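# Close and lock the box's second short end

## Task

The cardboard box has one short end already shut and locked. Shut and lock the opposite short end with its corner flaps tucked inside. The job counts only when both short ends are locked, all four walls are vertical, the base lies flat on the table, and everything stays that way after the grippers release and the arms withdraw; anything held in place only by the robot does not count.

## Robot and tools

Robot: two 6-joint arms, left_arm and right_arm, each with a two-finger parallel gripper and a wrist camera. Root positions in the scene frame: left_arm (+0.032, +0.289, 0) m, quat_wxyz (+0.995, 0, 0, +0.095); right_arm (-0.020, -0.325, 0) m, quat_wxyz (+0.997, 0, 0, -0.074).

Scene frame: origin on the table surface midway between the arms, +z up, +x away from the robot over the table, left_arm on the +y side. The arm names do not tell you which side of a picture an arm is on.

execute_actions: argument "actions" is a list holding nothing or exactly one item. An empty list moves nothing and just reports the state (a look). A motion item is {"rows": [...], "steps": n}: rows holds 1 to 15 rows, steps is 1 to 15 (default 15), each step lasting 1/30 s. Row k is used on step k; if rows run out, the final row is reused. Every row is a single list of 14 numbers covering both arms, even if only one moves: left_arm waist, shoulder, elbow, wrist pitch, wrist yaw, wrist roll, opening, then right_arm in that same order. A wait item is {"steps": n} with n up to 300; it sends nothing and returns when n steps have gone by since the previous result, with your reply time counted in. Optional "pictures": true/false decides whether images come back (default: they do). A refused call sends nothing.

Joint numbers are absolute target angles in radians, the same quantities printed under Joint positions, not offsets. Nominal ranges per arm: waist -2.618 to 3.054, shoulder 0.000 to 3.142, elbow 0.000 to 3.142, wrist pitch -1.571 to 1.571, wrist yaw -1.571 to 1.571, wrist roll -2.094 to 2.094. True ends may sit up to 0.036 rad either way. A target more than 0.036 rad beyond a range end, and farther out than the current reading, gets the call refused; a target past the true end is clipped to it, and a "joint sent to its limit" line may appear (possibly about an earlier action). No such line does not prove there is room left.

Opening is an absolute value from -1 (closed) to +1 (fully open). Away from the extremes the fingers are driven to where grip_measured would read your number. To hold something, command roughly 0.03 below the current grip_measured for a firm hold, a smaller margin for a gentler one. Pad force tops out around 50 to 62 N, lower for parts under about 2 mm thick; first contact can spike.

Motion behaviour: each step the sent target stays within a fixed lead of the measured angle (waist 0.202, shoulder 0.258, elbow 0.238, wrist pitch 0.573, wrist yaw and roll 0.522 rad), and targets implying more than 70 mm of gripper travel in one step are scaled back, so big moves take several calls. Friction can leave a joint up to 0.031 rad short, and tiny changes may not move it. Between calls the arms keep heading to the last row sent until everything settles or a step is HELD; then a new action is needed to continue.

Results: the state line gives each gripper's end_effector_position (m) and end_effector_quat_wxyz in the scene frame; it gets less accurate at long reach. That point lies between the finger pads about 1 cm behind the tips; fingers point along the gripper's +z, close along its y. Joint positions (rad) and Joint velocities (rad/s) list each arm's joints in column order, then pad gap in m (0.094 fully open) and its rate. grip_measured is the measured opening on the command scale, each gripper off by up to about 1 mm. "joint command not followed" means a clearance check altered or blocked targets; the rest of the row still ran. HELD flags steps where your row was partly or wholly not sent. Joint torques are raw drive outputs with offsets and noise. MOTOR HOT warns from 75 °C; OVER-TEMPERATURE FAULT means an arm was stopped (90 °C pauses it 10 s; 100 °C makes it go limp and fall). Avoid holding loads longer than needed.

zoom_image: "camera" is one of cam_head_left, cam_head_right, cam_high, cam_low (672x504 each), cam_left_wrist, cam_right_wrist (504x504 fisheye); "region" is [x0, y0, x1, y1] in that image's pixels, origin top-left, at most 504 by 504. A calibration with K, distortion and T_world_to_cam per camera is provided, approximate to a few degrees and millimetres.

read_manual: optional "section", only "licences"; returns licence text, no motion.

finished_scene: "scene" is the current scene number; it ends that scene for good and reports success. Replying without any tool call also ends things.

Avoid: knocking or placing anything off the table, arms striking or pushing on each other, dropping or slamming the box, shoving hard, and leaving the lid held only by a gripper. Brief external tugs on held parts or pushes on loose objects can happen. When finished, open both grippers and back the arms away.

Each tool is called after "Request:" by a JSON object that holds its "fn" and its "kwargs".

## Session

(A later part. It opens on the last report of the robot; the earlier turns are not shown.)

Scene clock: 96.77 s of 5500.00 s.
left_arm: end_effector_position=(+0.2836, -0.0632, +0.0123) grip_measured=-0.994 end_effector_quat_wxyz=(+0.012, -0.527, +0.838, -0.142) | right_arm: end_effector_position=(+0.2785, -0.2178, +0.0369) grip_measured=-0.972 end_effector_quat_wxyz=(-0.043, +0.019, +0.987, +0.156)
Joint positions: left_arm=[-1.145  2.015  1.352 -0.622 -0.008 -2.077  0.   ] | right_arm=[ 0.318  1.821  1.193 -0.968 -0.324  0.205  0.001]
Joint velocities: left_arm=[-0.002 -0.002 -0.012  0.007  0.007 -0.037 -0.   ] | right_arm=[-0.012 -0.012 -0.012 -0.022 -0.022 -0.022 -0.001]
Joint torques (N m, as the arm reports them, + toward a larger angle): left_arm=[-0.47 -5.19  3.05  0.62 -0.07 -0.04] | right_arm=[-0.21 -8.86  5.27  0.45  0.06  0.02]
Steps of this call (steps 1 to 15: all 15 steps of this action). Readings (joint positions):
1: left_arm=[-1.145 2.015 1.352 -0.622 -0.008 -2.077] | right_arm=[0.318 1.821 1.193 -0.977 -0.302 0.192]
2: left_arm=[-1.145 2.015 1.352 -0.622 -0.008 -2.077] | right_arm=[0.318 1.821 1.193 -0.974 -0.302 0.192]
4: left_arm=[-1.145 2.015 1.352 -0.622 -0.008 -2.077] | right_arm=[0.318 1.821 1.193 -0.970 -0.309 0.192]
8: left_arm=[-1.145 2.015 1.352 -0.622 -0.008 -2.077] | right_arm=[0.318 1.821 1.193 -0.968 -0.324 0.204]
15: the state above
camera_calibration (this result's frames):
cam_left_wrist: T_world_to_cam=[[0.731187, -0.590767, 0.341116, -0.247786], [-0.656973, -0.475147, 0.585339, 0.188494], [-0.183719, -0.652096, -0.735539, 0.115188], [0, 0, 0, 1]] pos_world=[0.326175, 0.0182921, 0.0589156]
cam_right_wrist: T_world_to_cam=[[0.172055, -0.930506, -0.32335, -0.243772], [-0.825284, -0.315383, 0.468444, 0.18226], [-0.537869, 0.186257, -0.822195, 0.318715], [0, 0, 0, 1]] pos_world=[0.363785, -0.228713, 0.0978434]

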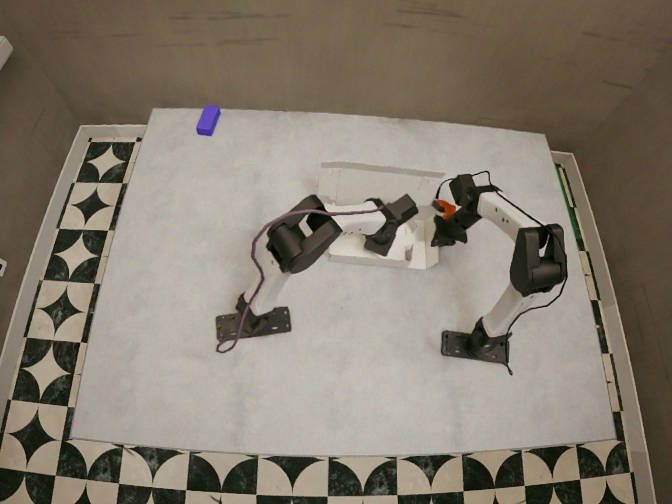

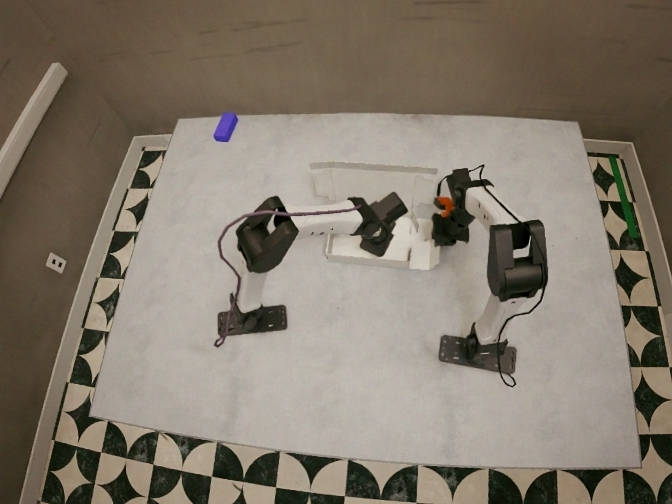

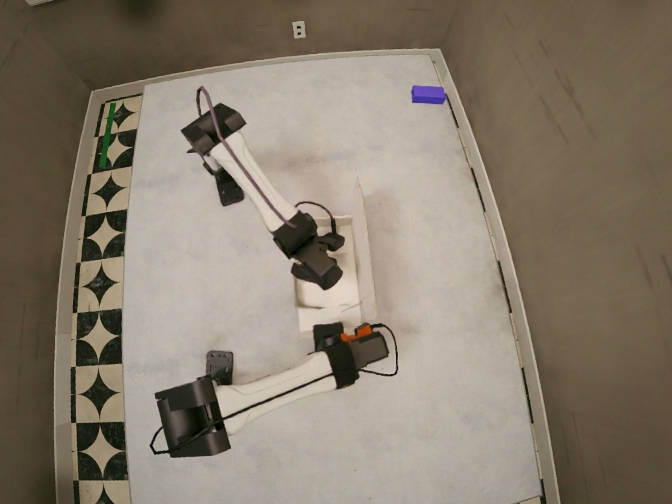

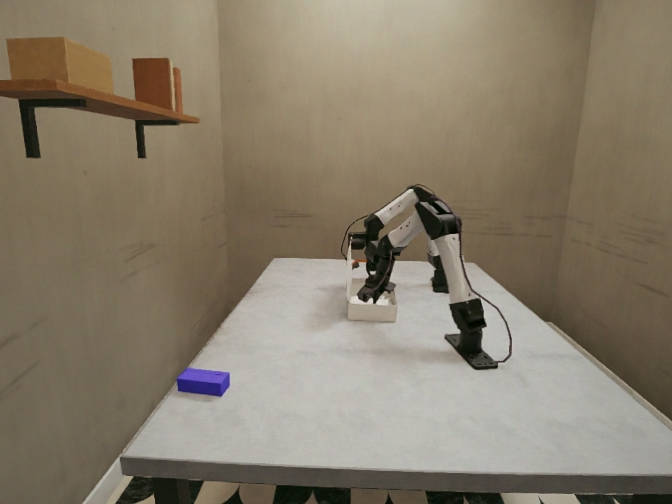

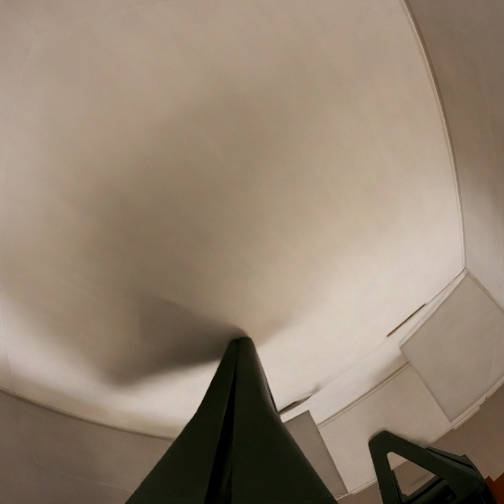

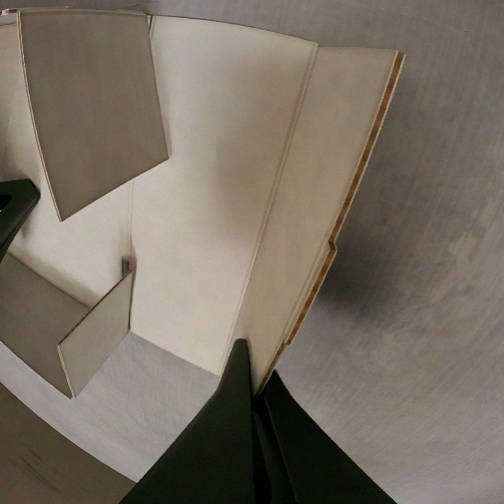

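Request:
{"fn": "execute_actions", "kwargs": {"actions": [{"rows":[[-1.15,2.1,1.3,-0.65,0,-2.08,-1,0.32,1.79,1.22,-1.0,-0.3,0.2,-1],[-1.15,2.1,1.3,-0.65,0,-2.08,-1,0.325,1.79,1.22,-1.03,-0.3,0.2,-1],[-1.15,2.1,1.3,-0.65,0,-2.08,-1,0.335,1.78,1.25,-1.05,-0.3,0.22,-1],[-1.15,2.1,1.3,-0.65,0,-2.08,-1,0.34,1.78,1.25,-1.07,-0.3,0.22,-1],[-1.15,2.1,1.3,-0.65,0,-2.08,-1,0.355,1.77,1.28,-1.1,-0.3,0.24,-1],[-1.15,2.1,1.3,-0.65,0,-2.08,-1,0.36,1.77,1.28,-1.11,-0.3,0.24,-1],[-1.15,2.1,1.3,-0.65,0,-2.08,-1,0.38,1.77,1.31,-1.13,-0.3,0.26,-1]]}], "pictures": false}}

Request:
{"fn": "execute_actions", "kwargs": {"actions": [{"rows":[[-1.15,2.1,1.3,-0.65,0,-2.08,-1,0.41,1.78,1.345,-1.16,-0.3,0.3,-1],[-1.15,2.1,1.3,-0.65,0,-2.08,-1,0.41,1.78,1.345,-1.16,-0.3,0.3,-1],[-1.15,2.1,1.3,-0.65,0,-2.08,-1,0.41,1.78,1.345,-1.16,-0.3,0.3,-1],[-1.15,2.1,1.3,-0.65,0,-2.08,-1,0.455,1.8,1.385,-1.18,-0.3,0.34,-1]]}]}}

Scene clock: 106.20 s of 5500.00 s.
left_arm: end_effector_position=(+0.2836, -0.0632, +0.0123) grip_measured=-0.994 end_effector_quat_wxyz=(+0.012, -0.527, +0.838, -0.142) | right_arm: end_effector_position=(+0.2789, -0.2093, +0.0634) grip_measured=-0.972 end_effector_quat_wxyz=(-0.042, +0.022, +0.990, +0.133)
Joint positions: left_arm=[-1.145  2.015  1.352 -0.622 -0.008 -2.077  0.   ] | right_arm=[ 0.368  1.796  1.282 -1.075 -0.28   0.261  0.001]
Joint velocities: left_arm=[-0.012 -0.012  0.017  0.037  0.007 -0.007  0.001] | right_arm=[ 0.002 -0.007 -0.002 -0.081 -0.022 -0.095  0.001]
Joint torques (N m, as the arm reports them, + toward a larger angle): left_arm=[-0.39 -5.15  2.88  0.62 -0.11 -0.07] | right_arm=[  1.14 -10.02   7.6   -0.26  -0.35   0.07]
Steps of this call (steps 1 to 15: the robot went on to your last target; steps 16 to 90: nothing new was sent; then 5.93 s passed at rest; steps 91 to 105: all 15 steps of this action). Readings (joint positions):
91: left_arm=[-1.145 2.015 1.352 -0.622 -0.008 -2.077] | right_arm=[0.318 1.820 1.193 -0.969 -0.324 0.205]
92: left_arm=[-1.145 2.015 1.352 -0.622 -0.008 -2.077] | right_arm=[0.318 1.818 1.193 -0.971 -0.325 0.205]
94: left_arm=[-1.145 2.015 1.352 -0.622 -0.008 -2.077] | right_arm=[0.323 1.816 1.210 -0.991 -0.323 0.211]
98: left_arm=[-1.145 2.015 1.352 -0.622 -0.008 -2.077] | right_arm=[0.351 1.802 1.264 -1.056 -0.299 0.239]
105: the state above

Scene clock: 106.70 s of 5500.00 s.
left_arm: end_effector_position=(+0.2835, -0.0634, +0.0124) grip_measured=-0.994 end_effector_quat_wxyz=(+0.011, -0.527, +0.838, -0.142) | right_arm: end_effector_position=(+0.2788, -0.1980, +0.0760) grip_measured=-0.972 end_effector_quat_wxyz=(-0.047, +0.027, +0.993, +0.101)
Joint positions: left_arm=[-1.145  2.015  1.352 -0.622 -0.007 -2.077  0.   ] | right_arm=[ 0.432  1.811  1.362 -1.15  -0.222  0.335  0.001]
Joint velocities: left_arm=[-0.007 -0.007 -0.002  0.022  0.037 -0.022 -0.001] | right_arm=[ 0.012 -0.007  0.012  0.022  0.007  0.022  0.   ]
Joint torques (N m, as the arm reports them, + toward a larger angle): left_arm=[-0.52 -5.18  3.02  0.62 -0.12 -0.06] | right_arm=[ 2.11 -9.13  7.35 -0.02 -0.8   0.13]
Steps of this call (steps 1 to 15: all 15 steps of this action). Readings (joint positions):
1: left_arm=[-1.145 2.015 1.352 -0.622 -0.008 -2.077] | right_arm=[0.371 1.797 1.286 -1.080 -0.279 0.267]
2: left_arm=[-1.145 2.015 1.352 -0.622 -0.008 -2.077] | right_arm=[0.377 1.798 1.293 -1.087 -0.272 0.274]
4: left_arm=[-1.145 2.015 1.352 -0.622 -0.007 -2.077] | right_arm=[0.394 1.801 1.309 -1.102 -0.255 0.292]
8: left_arm=[-1.145 2.015 1.352 -0.622 -0.007 -2.077] | right_arm=[0.427 1.811 1.352 -1.141 -0.222 0.326]
15: the state above
camera_calibration (this result's frames):
cam_left_wrist: T_world_to_cam=[[0.731227, -0.590679, 0.341181, -0.247833], [-0.65673, -0.474381, 0.586232, 0.188288], [-0.184425, -0.652733, -0.734797, 0.115214], [0, 0, 0, 1]] pos_world=[0.326125, 0.0181349, 0.0588347]
cam_right_wrist: T_world_to_cam=[[0.159691, -0.962309, -0.220137, -0.223472], [-0.821506, -0.253199, 0.510899, 0.178428], [-0.547381, 0.0992584, -0.830976, 0.333386], [0, 0, 0, 1]] pos_world=[0.364755, -0.202963, 0.136683]

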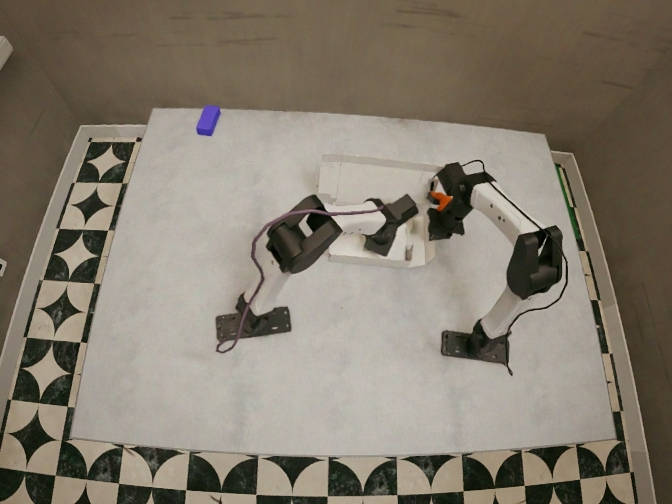

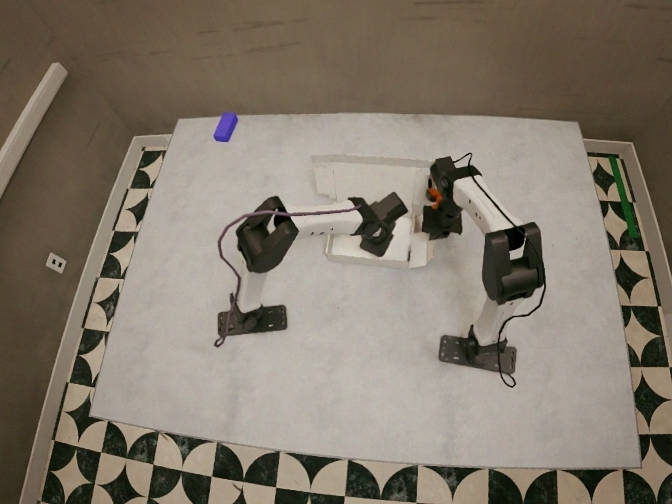

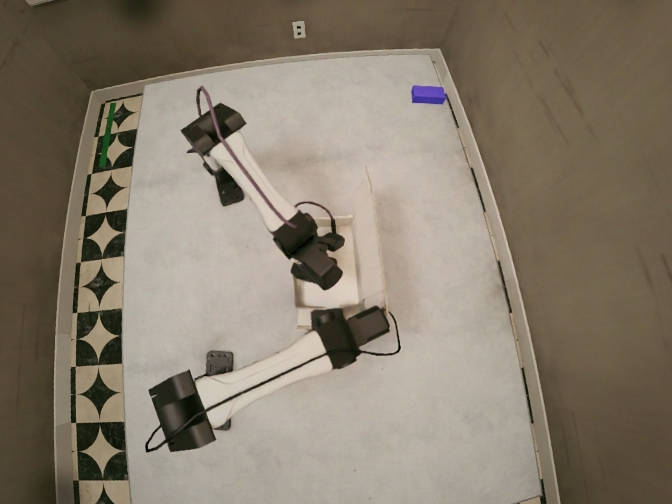

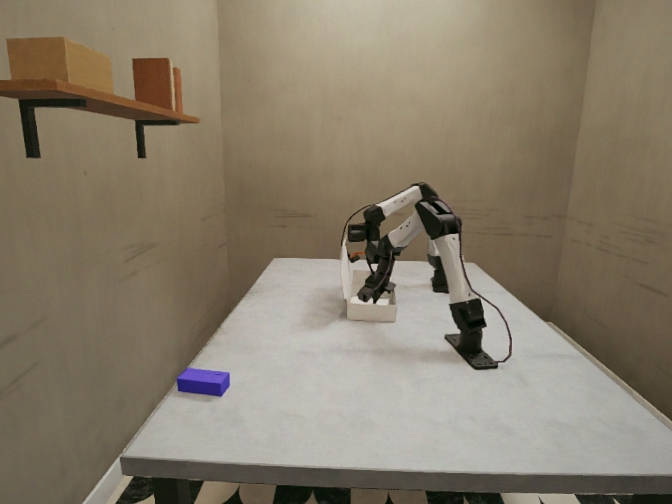

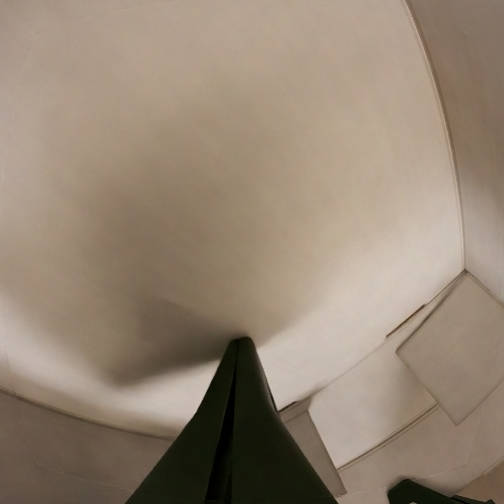

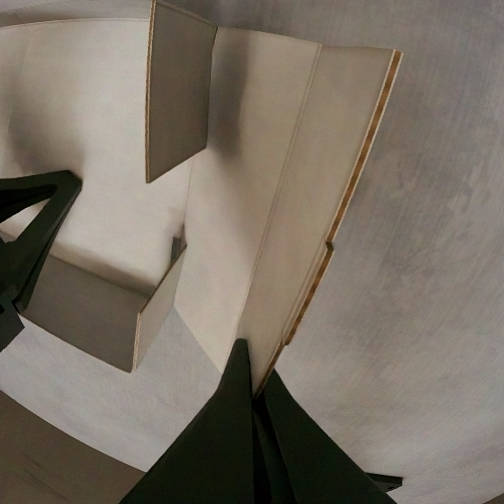

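The wall is rising; continuing the arc.

Request:
{"fn": "execute_actions", "kwargs": {"actions": [{"rows":[[-1.15,2.1,1.3,-0.65,0,-2.08,-1,0.5,1.79,1.42,-1.2,-0.42,0.38,-1]]}]}}

Scene clock: 110.83 s of 5500.00 s.
left_arm: end_effector_position=(+0.2835, -0.0634, +0.0124) grip_measured=-0.994 end_effector_quat_wxyz=(+0.011, -0.527, +0.838, -0.142) | right_arm: end_effector_position=(+0.2796, -0.1702, +0.0943) grip_measured=-0.972 end_effector_quat_wxyz=(-0.044, +0.025, +0.988, +0.146)
Joint positions: left_arm=[-1.145  2.015  1.352 -0.622 -0.007 -2.077  0.   ] | right_arm=[ 0.47   1.801  1.409 -1.162 -0.306  0.375  0.001]
Joint velocities: left_arm=[-0.017 -0.007  0.007 -0.007 -0.051 -0.066  0.001] | right_arm=[-0.007  0.007 -0.022 -0.022 -0.095 -0.037  0.   ]
Joint torques (N m, as the arm reports them, + toward a larger angle): left_arm=[-0.51 -5.14  3.    0.6  -0.07 -0.1 ] | right_arm=[ 2.82 -9.12  6.62  0.   -1.11  0.14]
Steps of this call (steps 1 to 15: the robot went on to your last target; steps 16 to 90: nothing new was sent; then 0.63 s passed at rest; steps 91 to 105: all 15 steps of this action). Readings (joint positions):
91: left_arm=[-1.145 2.015 1.352 -0.622 -0.007 -2.077] | right_arm=[0.435 1.811 1.367 -1.154 -0.230 0.341]
92: left_arm=[-1.145 2.015 1.352 -0.622 -0.007 -2.077] | right_arm=[0.441 1.811 1.377 -1.162 -0.235 0.347]
94: left_arm=[-1.145 2.015 1.352 -0.622 -0.007 -2.077] | right_arm=[0.456 1.804 1.397 -1.171 -0.257 0.360]
98: left_arm=[-1.145 2.015 1.352 -0.622 -0.007 -2.077] | right_arm=[0.470 1.801 1.409 -1.166 -0.291 0.374]
105: the state above
camera_calibration (this result's frames):
cam_left_wrist: T_world_to_cam=[[0.731227, -0.590679, 0.341181, -0.247833], [-0.65673, -0.474381, 0.586232, 0.188288], [-0.184425, -0.652733, -0.734797, 0.115214], [0, 0, 0, 1]] pos_world=[0.326125, 0.0181349, 0.0588347]
cam_right_wrist: T_world_to_cam=[[0.1604, -0.938867, -0.304631, -0.181028], [-0.825851, -0.296683, 0.47953, 0.173599], [-0.540595, 0.174663, -0.822952, 0.356493], [0, 0, 0, 1]] pos_world=[0.365121, -0.180723, 0.154984]

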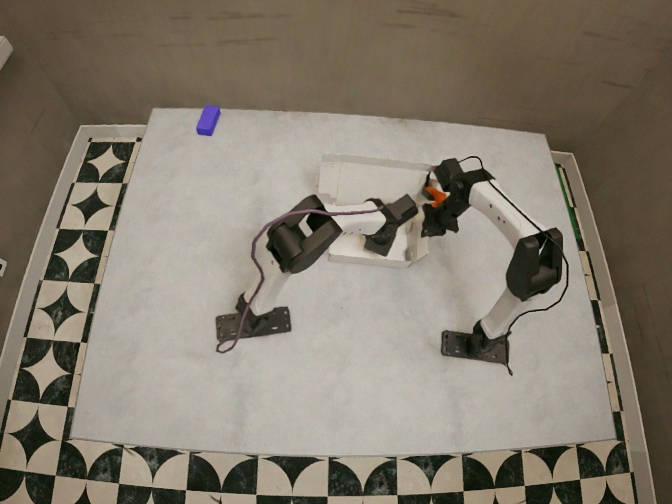

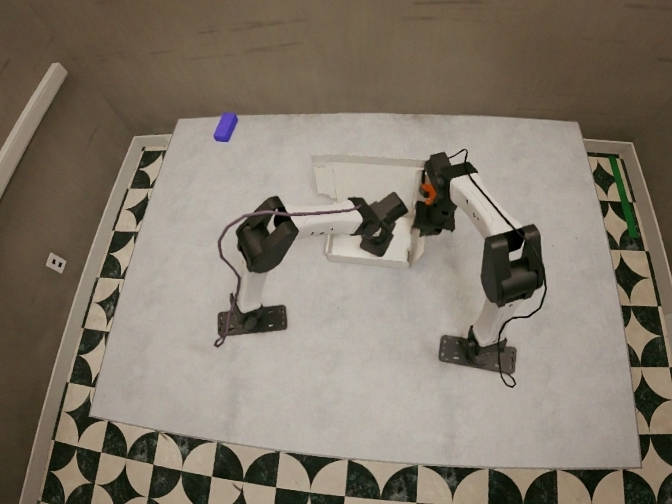

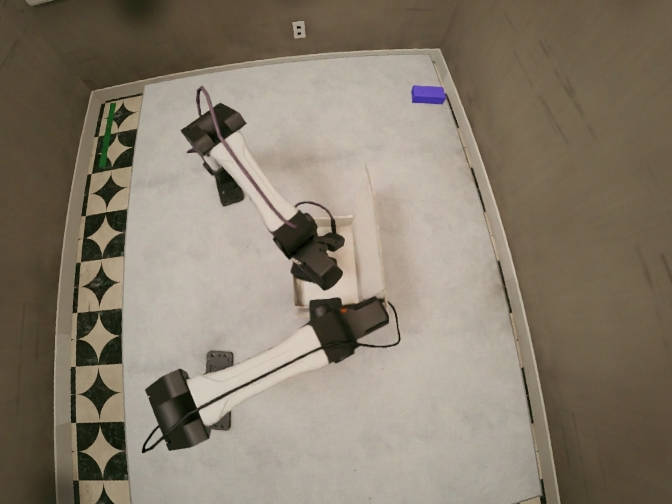

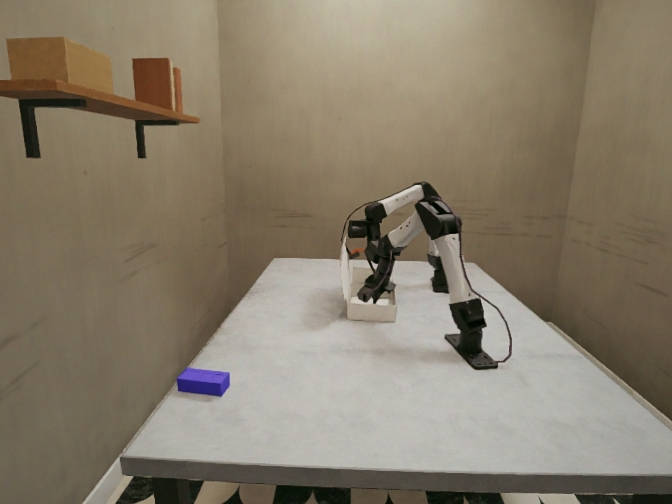

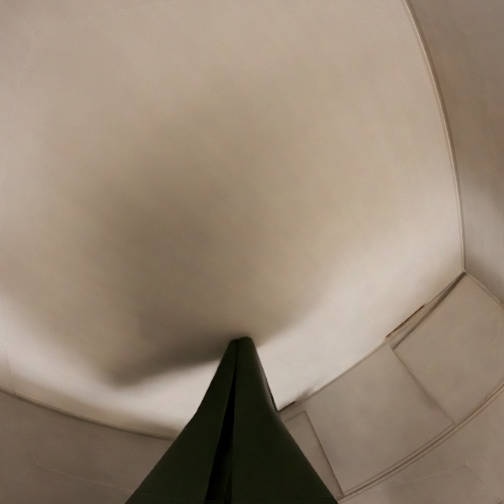

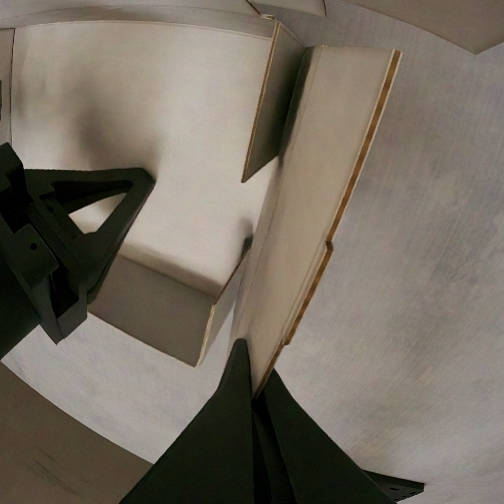

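Releasing and lifting away.

Request:
{"fn": "execute_actions", "kwargs": {"actions": [{"rows":[[-1.15,2.1,1.3,-0.65,0,-2.08,-1,0.44,1.79,1.42,-1.2,-0.34,0.36,-0.5],[-1.15,2.1,1.3,-0.65,0,-2.08,-1,0.44,1.79,1.42,-1.2,-0.34,0.36,-0.5],[-1.15,2.1,1.3,-0.65,0,-2.08,-1,0.44,1.79,1.42,-1.2,-0.34,0.36,-0.5],[-1.15,2.1,1.3,-0.65,0,-2.08,-1,0.44,1.76,1.43,-1.25,-0.34,0.36,-0.5],[-1.15,2.1,1.3,-0.65,0,-2.08,-1,0.41,1.68,1.45,-1.35,-0.34,0.36,-0.5]]}], "pictures": false}}

Request:
{"fn": "execute_actions", "kwargs": {"actions": [{"rows":[[-1.15,2.1,1.3,-0.65,0,-2.08,-1,0.2,1.68,1.45,-1.3,-0.4,0.2,-0.5],[-1.15,2.1,1.3,-0.65,0,-2.08,-1,0.0,1.68,1.4,-1.3,-0.5,0.1,-0.7],[-1.15,2.1,1.3,-0.65,0,-2.08,-1,-0.3,1.7,1.3,-1.15,-0.9,0.0,-1]]}]}}

Scene clock: 117.23 s of 5500.00 s.
left_arm: end_effector_position=(+0.2835, -0.0634, +0.0124) grip_measured=-0.994 end_effector_quat_wxyz=(+0.011, -0.527, +0.838, -0.142) | right_arm: end_effector_position=(+0.2550, -0.1926, +0.1382) grip_measured=-0.502 end_effector_quat_wxyz=(-0.052, +0.051, +0.985, +0.155)
Joint positions: left_arm=[-1.145  2.015  1.352 -0.622 -0.007 -2.077  0.   ] | right_arm=[ 0.413  1.68   1.436 -1.329 -0.329  0.369  0.023]
Joint velocities: left_arm=[ 0.007 -0.012  0.012  0.081 -0.007 -0.051  0.   ] | right_arm=[-0.017 -0.007  0.007 -0.168  0.022 -0.037  0.   ]
Joint torques (N m, as the arm reports them, + toward a larger angle): left_arm=[-0.58 -5.17  3.01  0.61 -0.09 -0.06] | right_arm=[-0.29 -7.22  6.88  0.23 -0.23 -0.04]
Steps of this call (steps 1 to 15: the robot went on to your last target; steps 16 to 90: nothing new was sent; then 2.90 s passed at rest; steps 91 to 105: all 15 steps of this action). Readings (joint positions):
91: left_arm=[-1.145 2.015 1.352 -0.622 -0.007 -2.077] | right_arm=[0.466 1.801 1.409 -1.161 -0.309 0.374]
92: left_arm=[-1.145 2.015 1.352 -0.622 -0.007 -2.077] | right_arm=[0.461 1.801 1.409 -1.166 -0.310 0.373]
94: left_arm=[-1.145 2.015 1.352 -0.622 -0.007 -2.077] | right_arm=[0.449 1.800 1.409 -1.180 -0.311 0.371]
98: left_arm=[-1.145 2.015 1.352 -0.622 -0.007 -2.077] | right_arm=[0.418 1.727 1.414 -1.272 -0.312 0.369]
105: the state above

Scene clock: 117.73 s of 5500.00 s.
left_arm: end_effector_position=(+0.2836, -0.0635, +0.0124) grip_measured=-0.994 end_effector_quat_wxyz=(+0.011, -0.527, +0.838, -0.142) | right_arm: end_effector_position=(+0.3129, -0.3485, +0.1475) grip_measured=-0.983 end_effector_quat_wxyz=(+0.095, +0.221, +0.883, +0.403)
Joint positions: left_arm=[-1.145  2.015  1.352 -0.621 -0.007 -2.077  0.   ] | right_arm=[-0.321  1.712  1.311 -1.16  -0.853  0.027  0.001]
Joint velocities: left_arm=[-0.007 -0.007 -0.007  0.007  0.081  0.007 -0.001] | right_arm=[ 0.125 -0.012  0.002  0.081 -0.256 -0.125 -0.001]
Joint torques (N m, as the arm reports them, + toward a larger angle): left_arm=[-0.51 -5.19  3.02  0.6  -0.11 -0.09] | right_arm=[ 1.26 -8.15  5.05  0.44 -0.46 -0.1 ]
Steps of this call (steps 1 to 15: all 15 steps of this action). Readings (joint positions):
1: left_arm=[-1.145 2.015 1.352 -0.622 -0.007 -2.077] | right_arm=[0.393 1.680 1.436 -1.330 -0.347 0.344]
2: left_arm=[-1.145 2.015 1.352 -0.622 -0.007 -2.077] | right_arm=[0.347 1.680 1.433 -1.325 -0.379 0.302]
4: left_arm=[-1.145 2.015 1.352 -0.622 -0.007 -2.077] | right_arm=[0.209 1.678 1.382 -1.263 -0.551 0.200]
8: left_arm=[-1.145 2.015 1.352 -0.622 -0.007 -2.077] | right_arm=[-0.076 1.709 1.314 -1.199 -0.753 0.087]
15: the state above
camera_calibration (this result's frames):
cam_left_wrist: T_world_to_cam=[[0.731076, -0.590467, 0.341872, -0.247966], [-0.656989, -0.474017, 0.586237, 0.188352], [-0.184101, -0.65319, -0.734472, 0.115052], [0, 0, 0, 1]] pos_world=[0.326208, 0.018017, 0.0588557]
cam_right_wrist: T_world_to_cam=[[-0.108347, -0.664149, -0.739707, -0.093566], [-0.984239, -0.0329486, 0.173747, 0.309286], [-0.139766, 0.746874, -0.650112, 0.49792], [0, 0, 0, 1]] pos_world=[0.363866, -0.423834, 0.200754]

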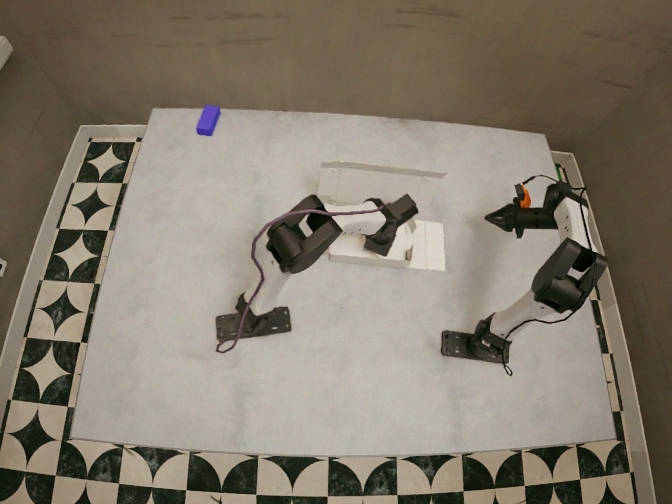

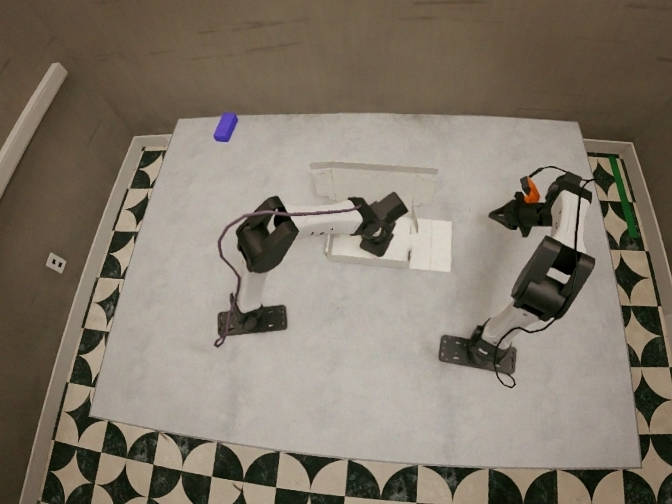

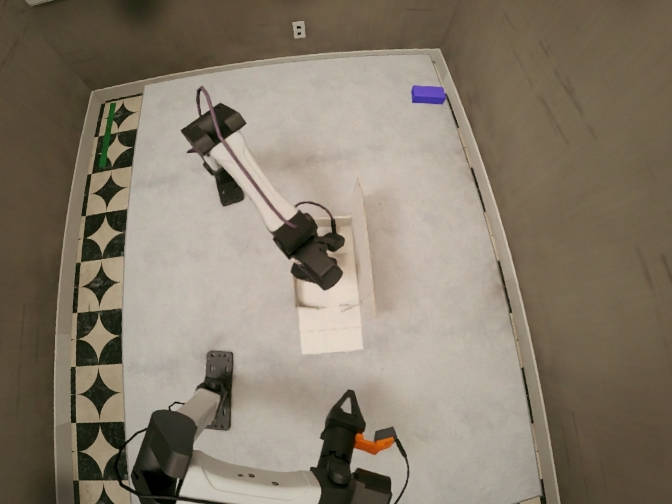

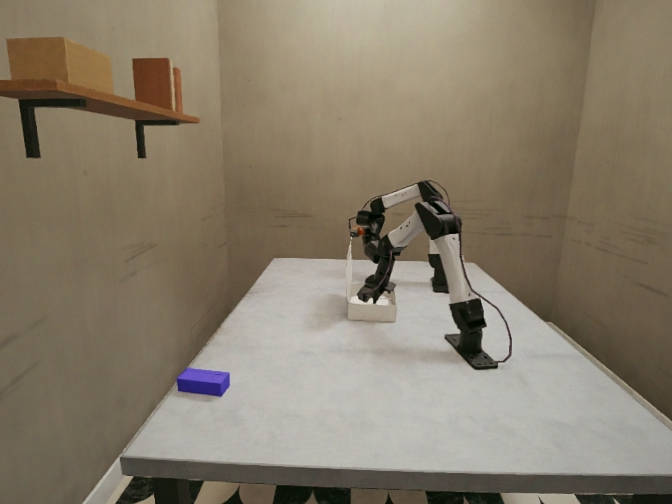

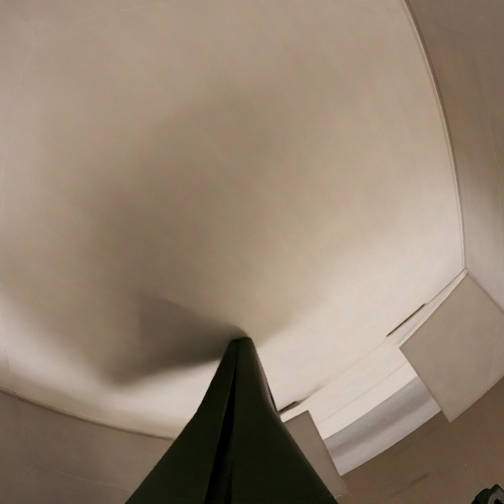

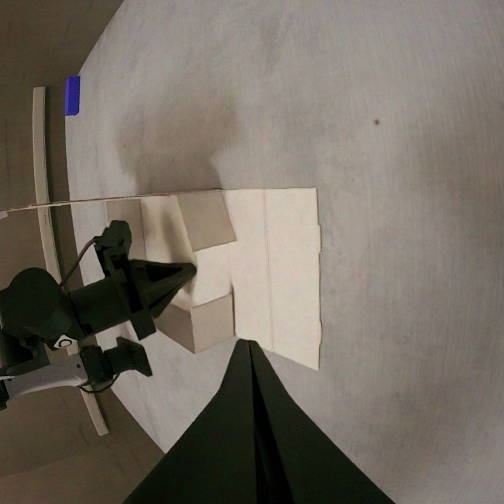

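Request:
{"fn": "execute_actions", "kwargs": {"actions": [{"rows":[[-1.15,2.1,1.3,-0.65,0,-2.08,-1,-0.22,1.87,0.87,-0.53,-1.0,0,-1]]}], "pictures": false}}

Request:
{"fn": "execute_actions", "kwargs": {"actions": [{"rows":[[-1.15,2.1,1.3,-0.65,0,-2.08,-1,-0.2,1.912,0.85,-0.5,-1.0,0,-1]]}]}}

Scene clock: 123.70 s of 5500.00 s.
left_arm: end_effector_position=(+0.2855, -0.0645, +0.0130) grip_measured=-0.994 end_effector_quat_wxyz=(+0.014, -0.527, +0.837, -0.146) | right_arm: end_effector_position=(+0.2850, -0.2904, +0.0148) grip_measured=-0.983 end_effector_quat_wxyz=(+0.066, +0.177, +0.864, +0.467)
Joint positions: left_arm=[-1.145  2.015  1.352 -0.613 -0.013 -2.077  0.   ] | right_arm=[-0.223  1.89   0.855 -0.58  -0.982  0.009  0.001]
Joint velocities: left_arm=[ 0.002  0.002 -0.007  0.007 -0.051 -0.066 -0.   ] | right_arm=[ 0.007 -0.051  0.007  0.315 -0.139  0.007  0.   ]
Joint torques (N m, as the arm reports them, + toward a larger angle): left_arm=[-0.5  -5.24  2.9   0.58 -0.05 -0.09] | right_arm=[ 0.34 -8.59  5.37  0.32 -0.46 -0.07]
Steps of this call (steps 1 to 30: the robot went on to your last target; steps 31 to 164: nothing new was sent; steps 165 to 179: all 15 steps of this action). Readings (joint positions):
165: left_arm=[-1.145 2.015 1.352 -0.614 -0.012 -2.077] | right_arm=[-0.303 1.715 1.289 -1.112 -0.904 0.010]
166: left_arm=[-1.145 2.015 1.352 -0.614 -0.012 -2.077] | right_arm=[-0.292 1.723 1.251 -1.029 -0.920 0.009]
168: left_arm=[-1.145 2.015 1.352 -0.614 -0.012 -2.077] | right_arm=[-0.263 1.772 1.152 -0.879 -0.944 0.009]
172: left_arm=[-1.145 2.015 1.352 -0.613 -0.012 -2.077] | right_arm=[-0.226 1.876 0.908 -0.681 -0.965 0.009]
179: the state above

Scene clock: 124.20 s of 5500.00 s.
left_arm: end_effector_position=(+0.2857, -0.0646, +0.0130) grip_measured=-0.994 end_effector_quat_wxyz=(+0.015, -0.527, +0.837, -0.146) | right_arm: end_effector_position=(+0.2941, -0.2886, +0.0130) grip_measured=-0.983 end_effector_quat_wxyz=(+0.087, +0.157, +0.866, +0.467)
Joint positions: left_arm=[-1.145  2.015  1.352 -0.613 -0.013 -2.077  0.   ] | right_arm=[-0.209  1.901  0.855 -0.515 -0.99   0.009  0.001]
Joint velocities: left_arm=[-0.007  0.007  0.002 -0.022  0.007 -0.066 -0.001] | right_arm=[-0.002  0.002 -0.007  0.037 -0.037  0.037 -0.   ]
Joint torques (N m, as the arm reports them, + toward a larger angle): left_arm=[-0.51 -5.14  2.93  0.57  0.01 -0.07] | right_arm=[ 0.77 -6.62  3.96  0.44 -0.52 -0.07]
Steps of this call (steps 1 to 15: all 15 steps of this action). Readings (joint positions):
1: left_arm=[-1.145 2.015 1.352 -0.613 -0.013 -2.077] | right_arm=[-0.222 1.889 0.855 -0.569 -0.983 0.009]
2: left_arm=[-1.145 2.015 1.352 -0.613 -0.013 -2.077] | right_arm=[-0.219 1.891 0.855 -0.557 -0.985 0.009]
4: left_arm=[-1.145 2.015 1.352 -0.613 -0.013 -2.077] | right_arm=[-0.212 1.896 0.855 -0.539 -0.987 0.009]
8: left_arm=[-1.145 2.015 1.352 -0.613 -0.013 -2.077] | right_arm=[-0.209 1.901 0.855 -0.524 -0.989 0.009]
15: the state above
camera_calibration (this result's frames):
cam_left_wrist: T_world_to_cam=[[0.728694, -0.587883, 0.351281, -0.24959], [-0.66191, -0.472966, 0.581531, 0.190356], [-0.175728, -0.656275, -0.733773, 0.112587], [0, 0, 0, 1]] pos_world=[0.327658, 0.0171897, 0.0595918]
cam_right_wrist: T_world_to_cam=[[0.0232073, -0.576365, -0.816863, -0.167621], [-0.980613, -0.172152, 0.0936079, 0.275873], [-0.194577, 0.798854, -0.569186, 0.393119], [0, 0, 0, 1]] pos_world=[0.350907, -0.363163, 0.0610105]

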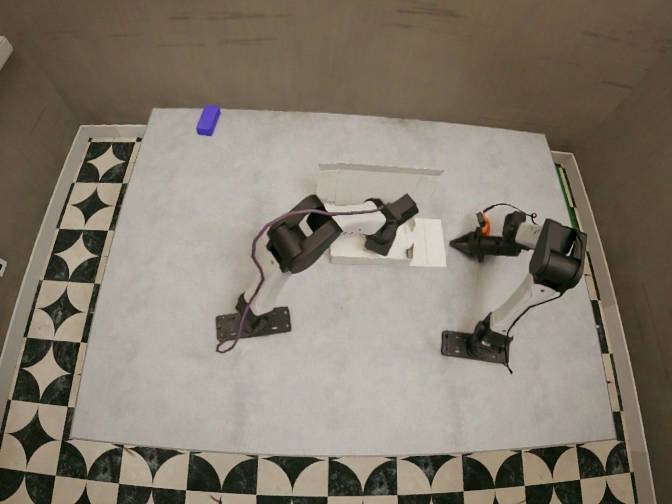

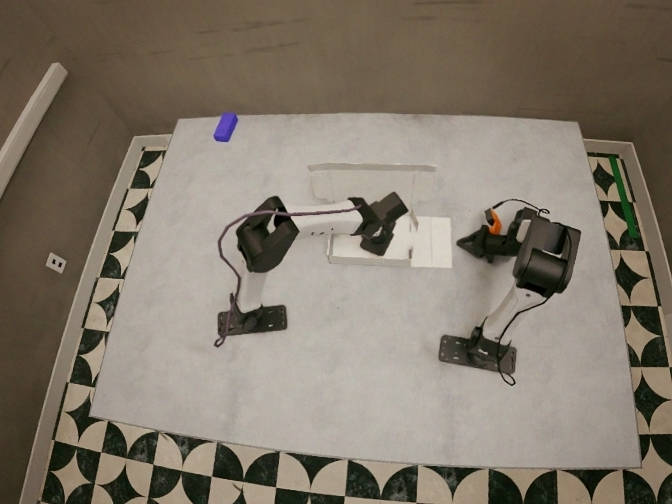

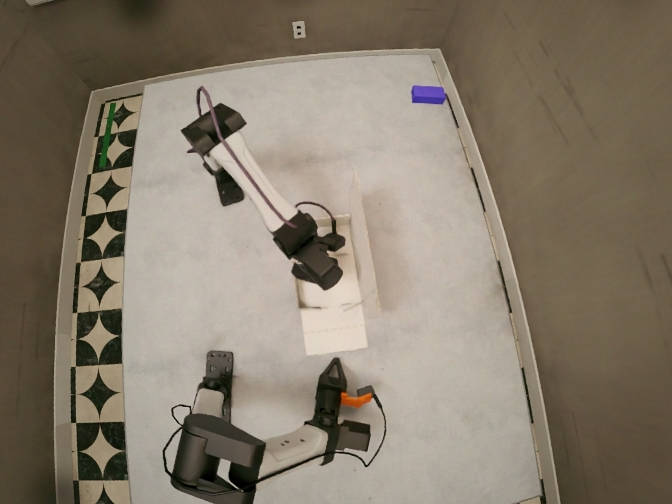

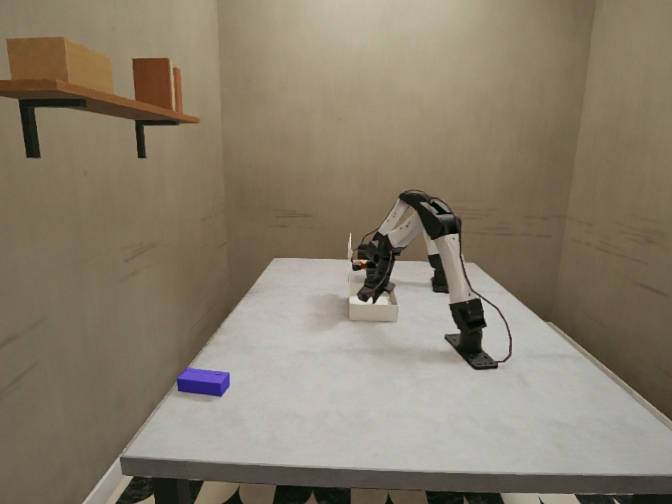

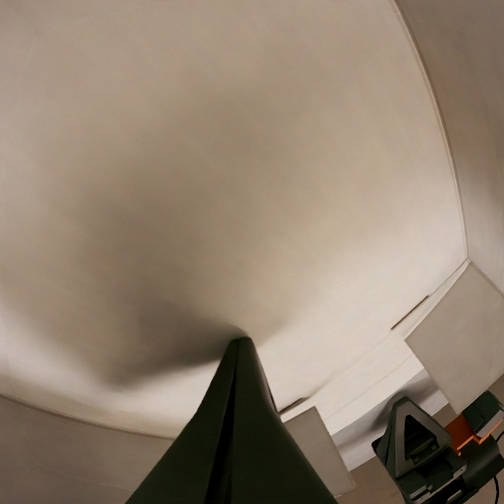

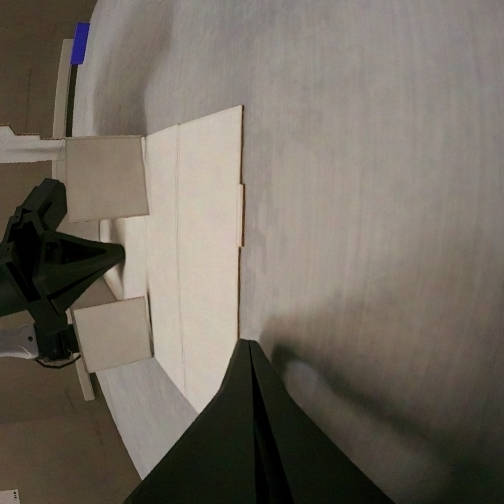

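Request:
{"fn": "execute_actions", "kwargs": {"actions": [{"rows":[[-1.15,2.1,1.3,-0.65,0,-2.08,-1,-0.17,1.92,0.86,-0.5,-0.96,0,-1],[-1.15,2.1,1.3,-0.65,0,-2.08,-1,-0.15,1.92,0.86,-0.5,-0.96,0,-1],[-1.15,2.1,1.3,-0.65,0,-2.08,-1,-0.13,1.92,0.86,-0.5,-0.96,0,-1],[-1.15,2.1,1.3,-0.65,0,-2.08,-1,-0.11,1.92,0.86,-0.5,-0.96,0,-1],[-1.15,2.1,1.3,-0.65,0,-2.08,-1,-0.09,1.92,0.86,-0.5,-0.96,0,-1],[-1.15,2.1,1.3,-0.65,0,-2.08,-1,-0.07,1.92,0.86,-0.5,-0.96,0,-1],[-1.15,2.1,1.3,-0.65,0,-2.08,-1,-0.05,1.92,0.86,-0.5,-0.96,0,-1],[-1.15,2.1,1.3,-0.65,0,-2.08,-1,-0.02,1.92,0.86,-0.5,-0.96,0,-1]]}]}}

Scene clock: 132.53 s of 5500.00 s.
left_arm: end_effector_position=(+0.2867, -0.0651, +0.0134) grip_measured=-0.994 end_effector_quat_wxyz=(+0.016, -0.527, +0.836, -0.148) | right_arm: end_effector_position=(+0.2820, -0.2325, +0.0095) grip_measured=-0.983 end_effector_quat_wxyz=(+0.043, +0.074, +0.883, +0.462)
Joint positions: left_arm=[-1.145  2.015  1.352 -0.608 -0.016 -2.077  0.   ] | right_arm=[-0.019  1.901  0.855 -0.511 -0.965  0.009  0.001]
Joint velocities: left_arm=[ 0.007  0.002 -0.002 -0.007  0.066 -0.066  0.   ] | right_arm=[ 0.002 -0.002 -0.007 -0.066 -0.066 -0.022  0.   ]
Joint torques (N m, as the arm reports them, + toward a larger angle): left_arm=[-0.49 -5.12  2.87  0.52  0.01 -0.06] | right_arm=[-0.02 -6.03  4.75  0.45 -0.41 -0.08]
Steps of this call (steps 1 to 15: the robot went on to your last target; steps 16 to 110: nothing new was sent; then 4.17 s passed at rest; steps 111 to 125: all 15 steps of this action). Readings (joint positions):
111: left_arm=[-1.145 2.015 1.352 -0.609 -0.016 -2.077] | right_arm=[-0.206 1.901 0.855 -0.513 -0.986 0.009]
112: left_arm=[-1.145 2.015 1.352 -0.609 -0.016 -2.077] | right_arm=[-0.197 1.901 0.855 -0.512 -0.980 0.009]
114: left_arm=[-1.145 2.015 1.352 -0.609 -0.016 -2.077] | right_arm=[-0.163 1.901 0.855 -0.511 -0.972 0.009]
118: left_arm=[-1.145 2.015 1.352 -0.608 -0.016 -2.077] | right_arm=[-0.072 1.901 0.855 -0.511 -0.967 0.009]
125: the state above
camera_calibration (this result's frames):
cam_left_wrist: T_world_to_cam=[[0.727479, -0.586613, 0.355893, -0.250366], [-0.664397, -0.472748, 0.578866, 0.191415], [-0.171322, -0.657567, -0.733658, 0.111347], [0, 0, 0, 1]] pos_world=[0.328388, 0.0168415, 0.0599908]
cam_right_wrist: T_world_to_cam=[[0.131038, -0.582115, -0.802478, -0.169812], [-0.930842, -0.350767, 0.102446, 0.218329], [-0.341118, 0.733556, -0.587821, 0.370323], [0, 0, 0, 1]] pos_world=[0.351805, -0.29392, 0.0590458]

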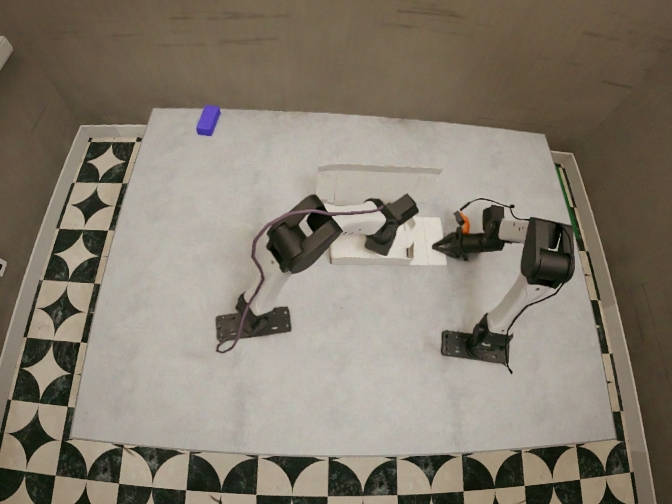

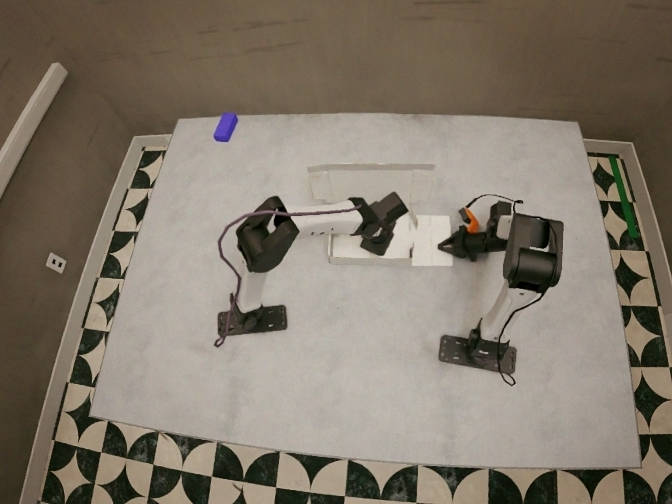

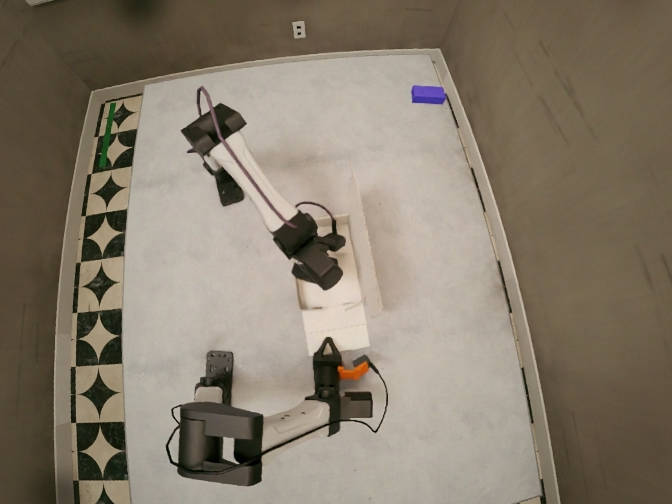

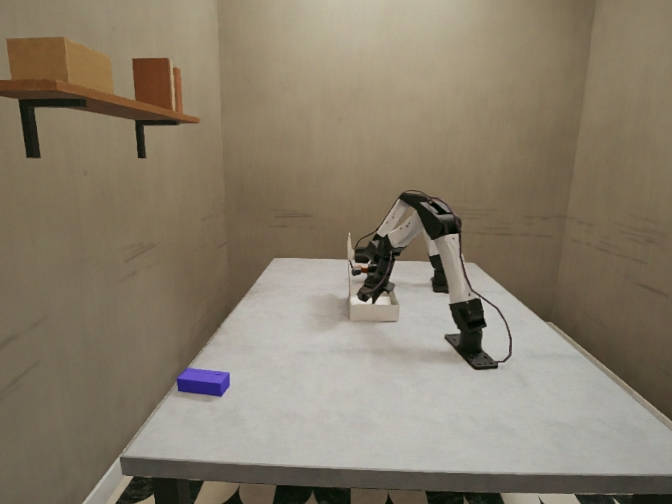

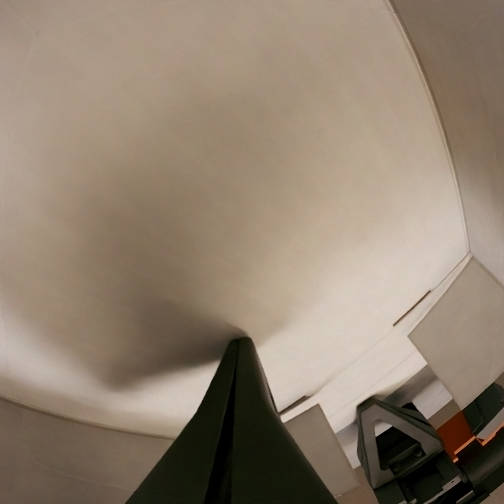

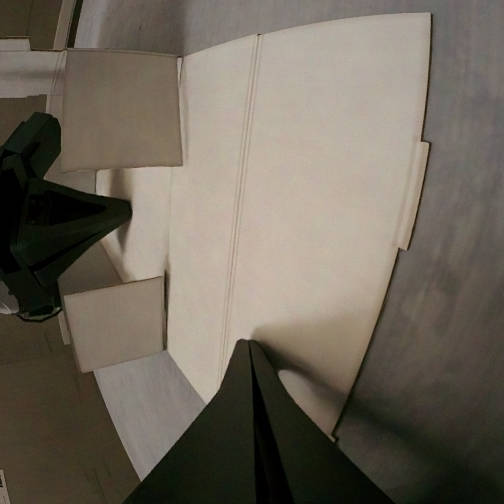

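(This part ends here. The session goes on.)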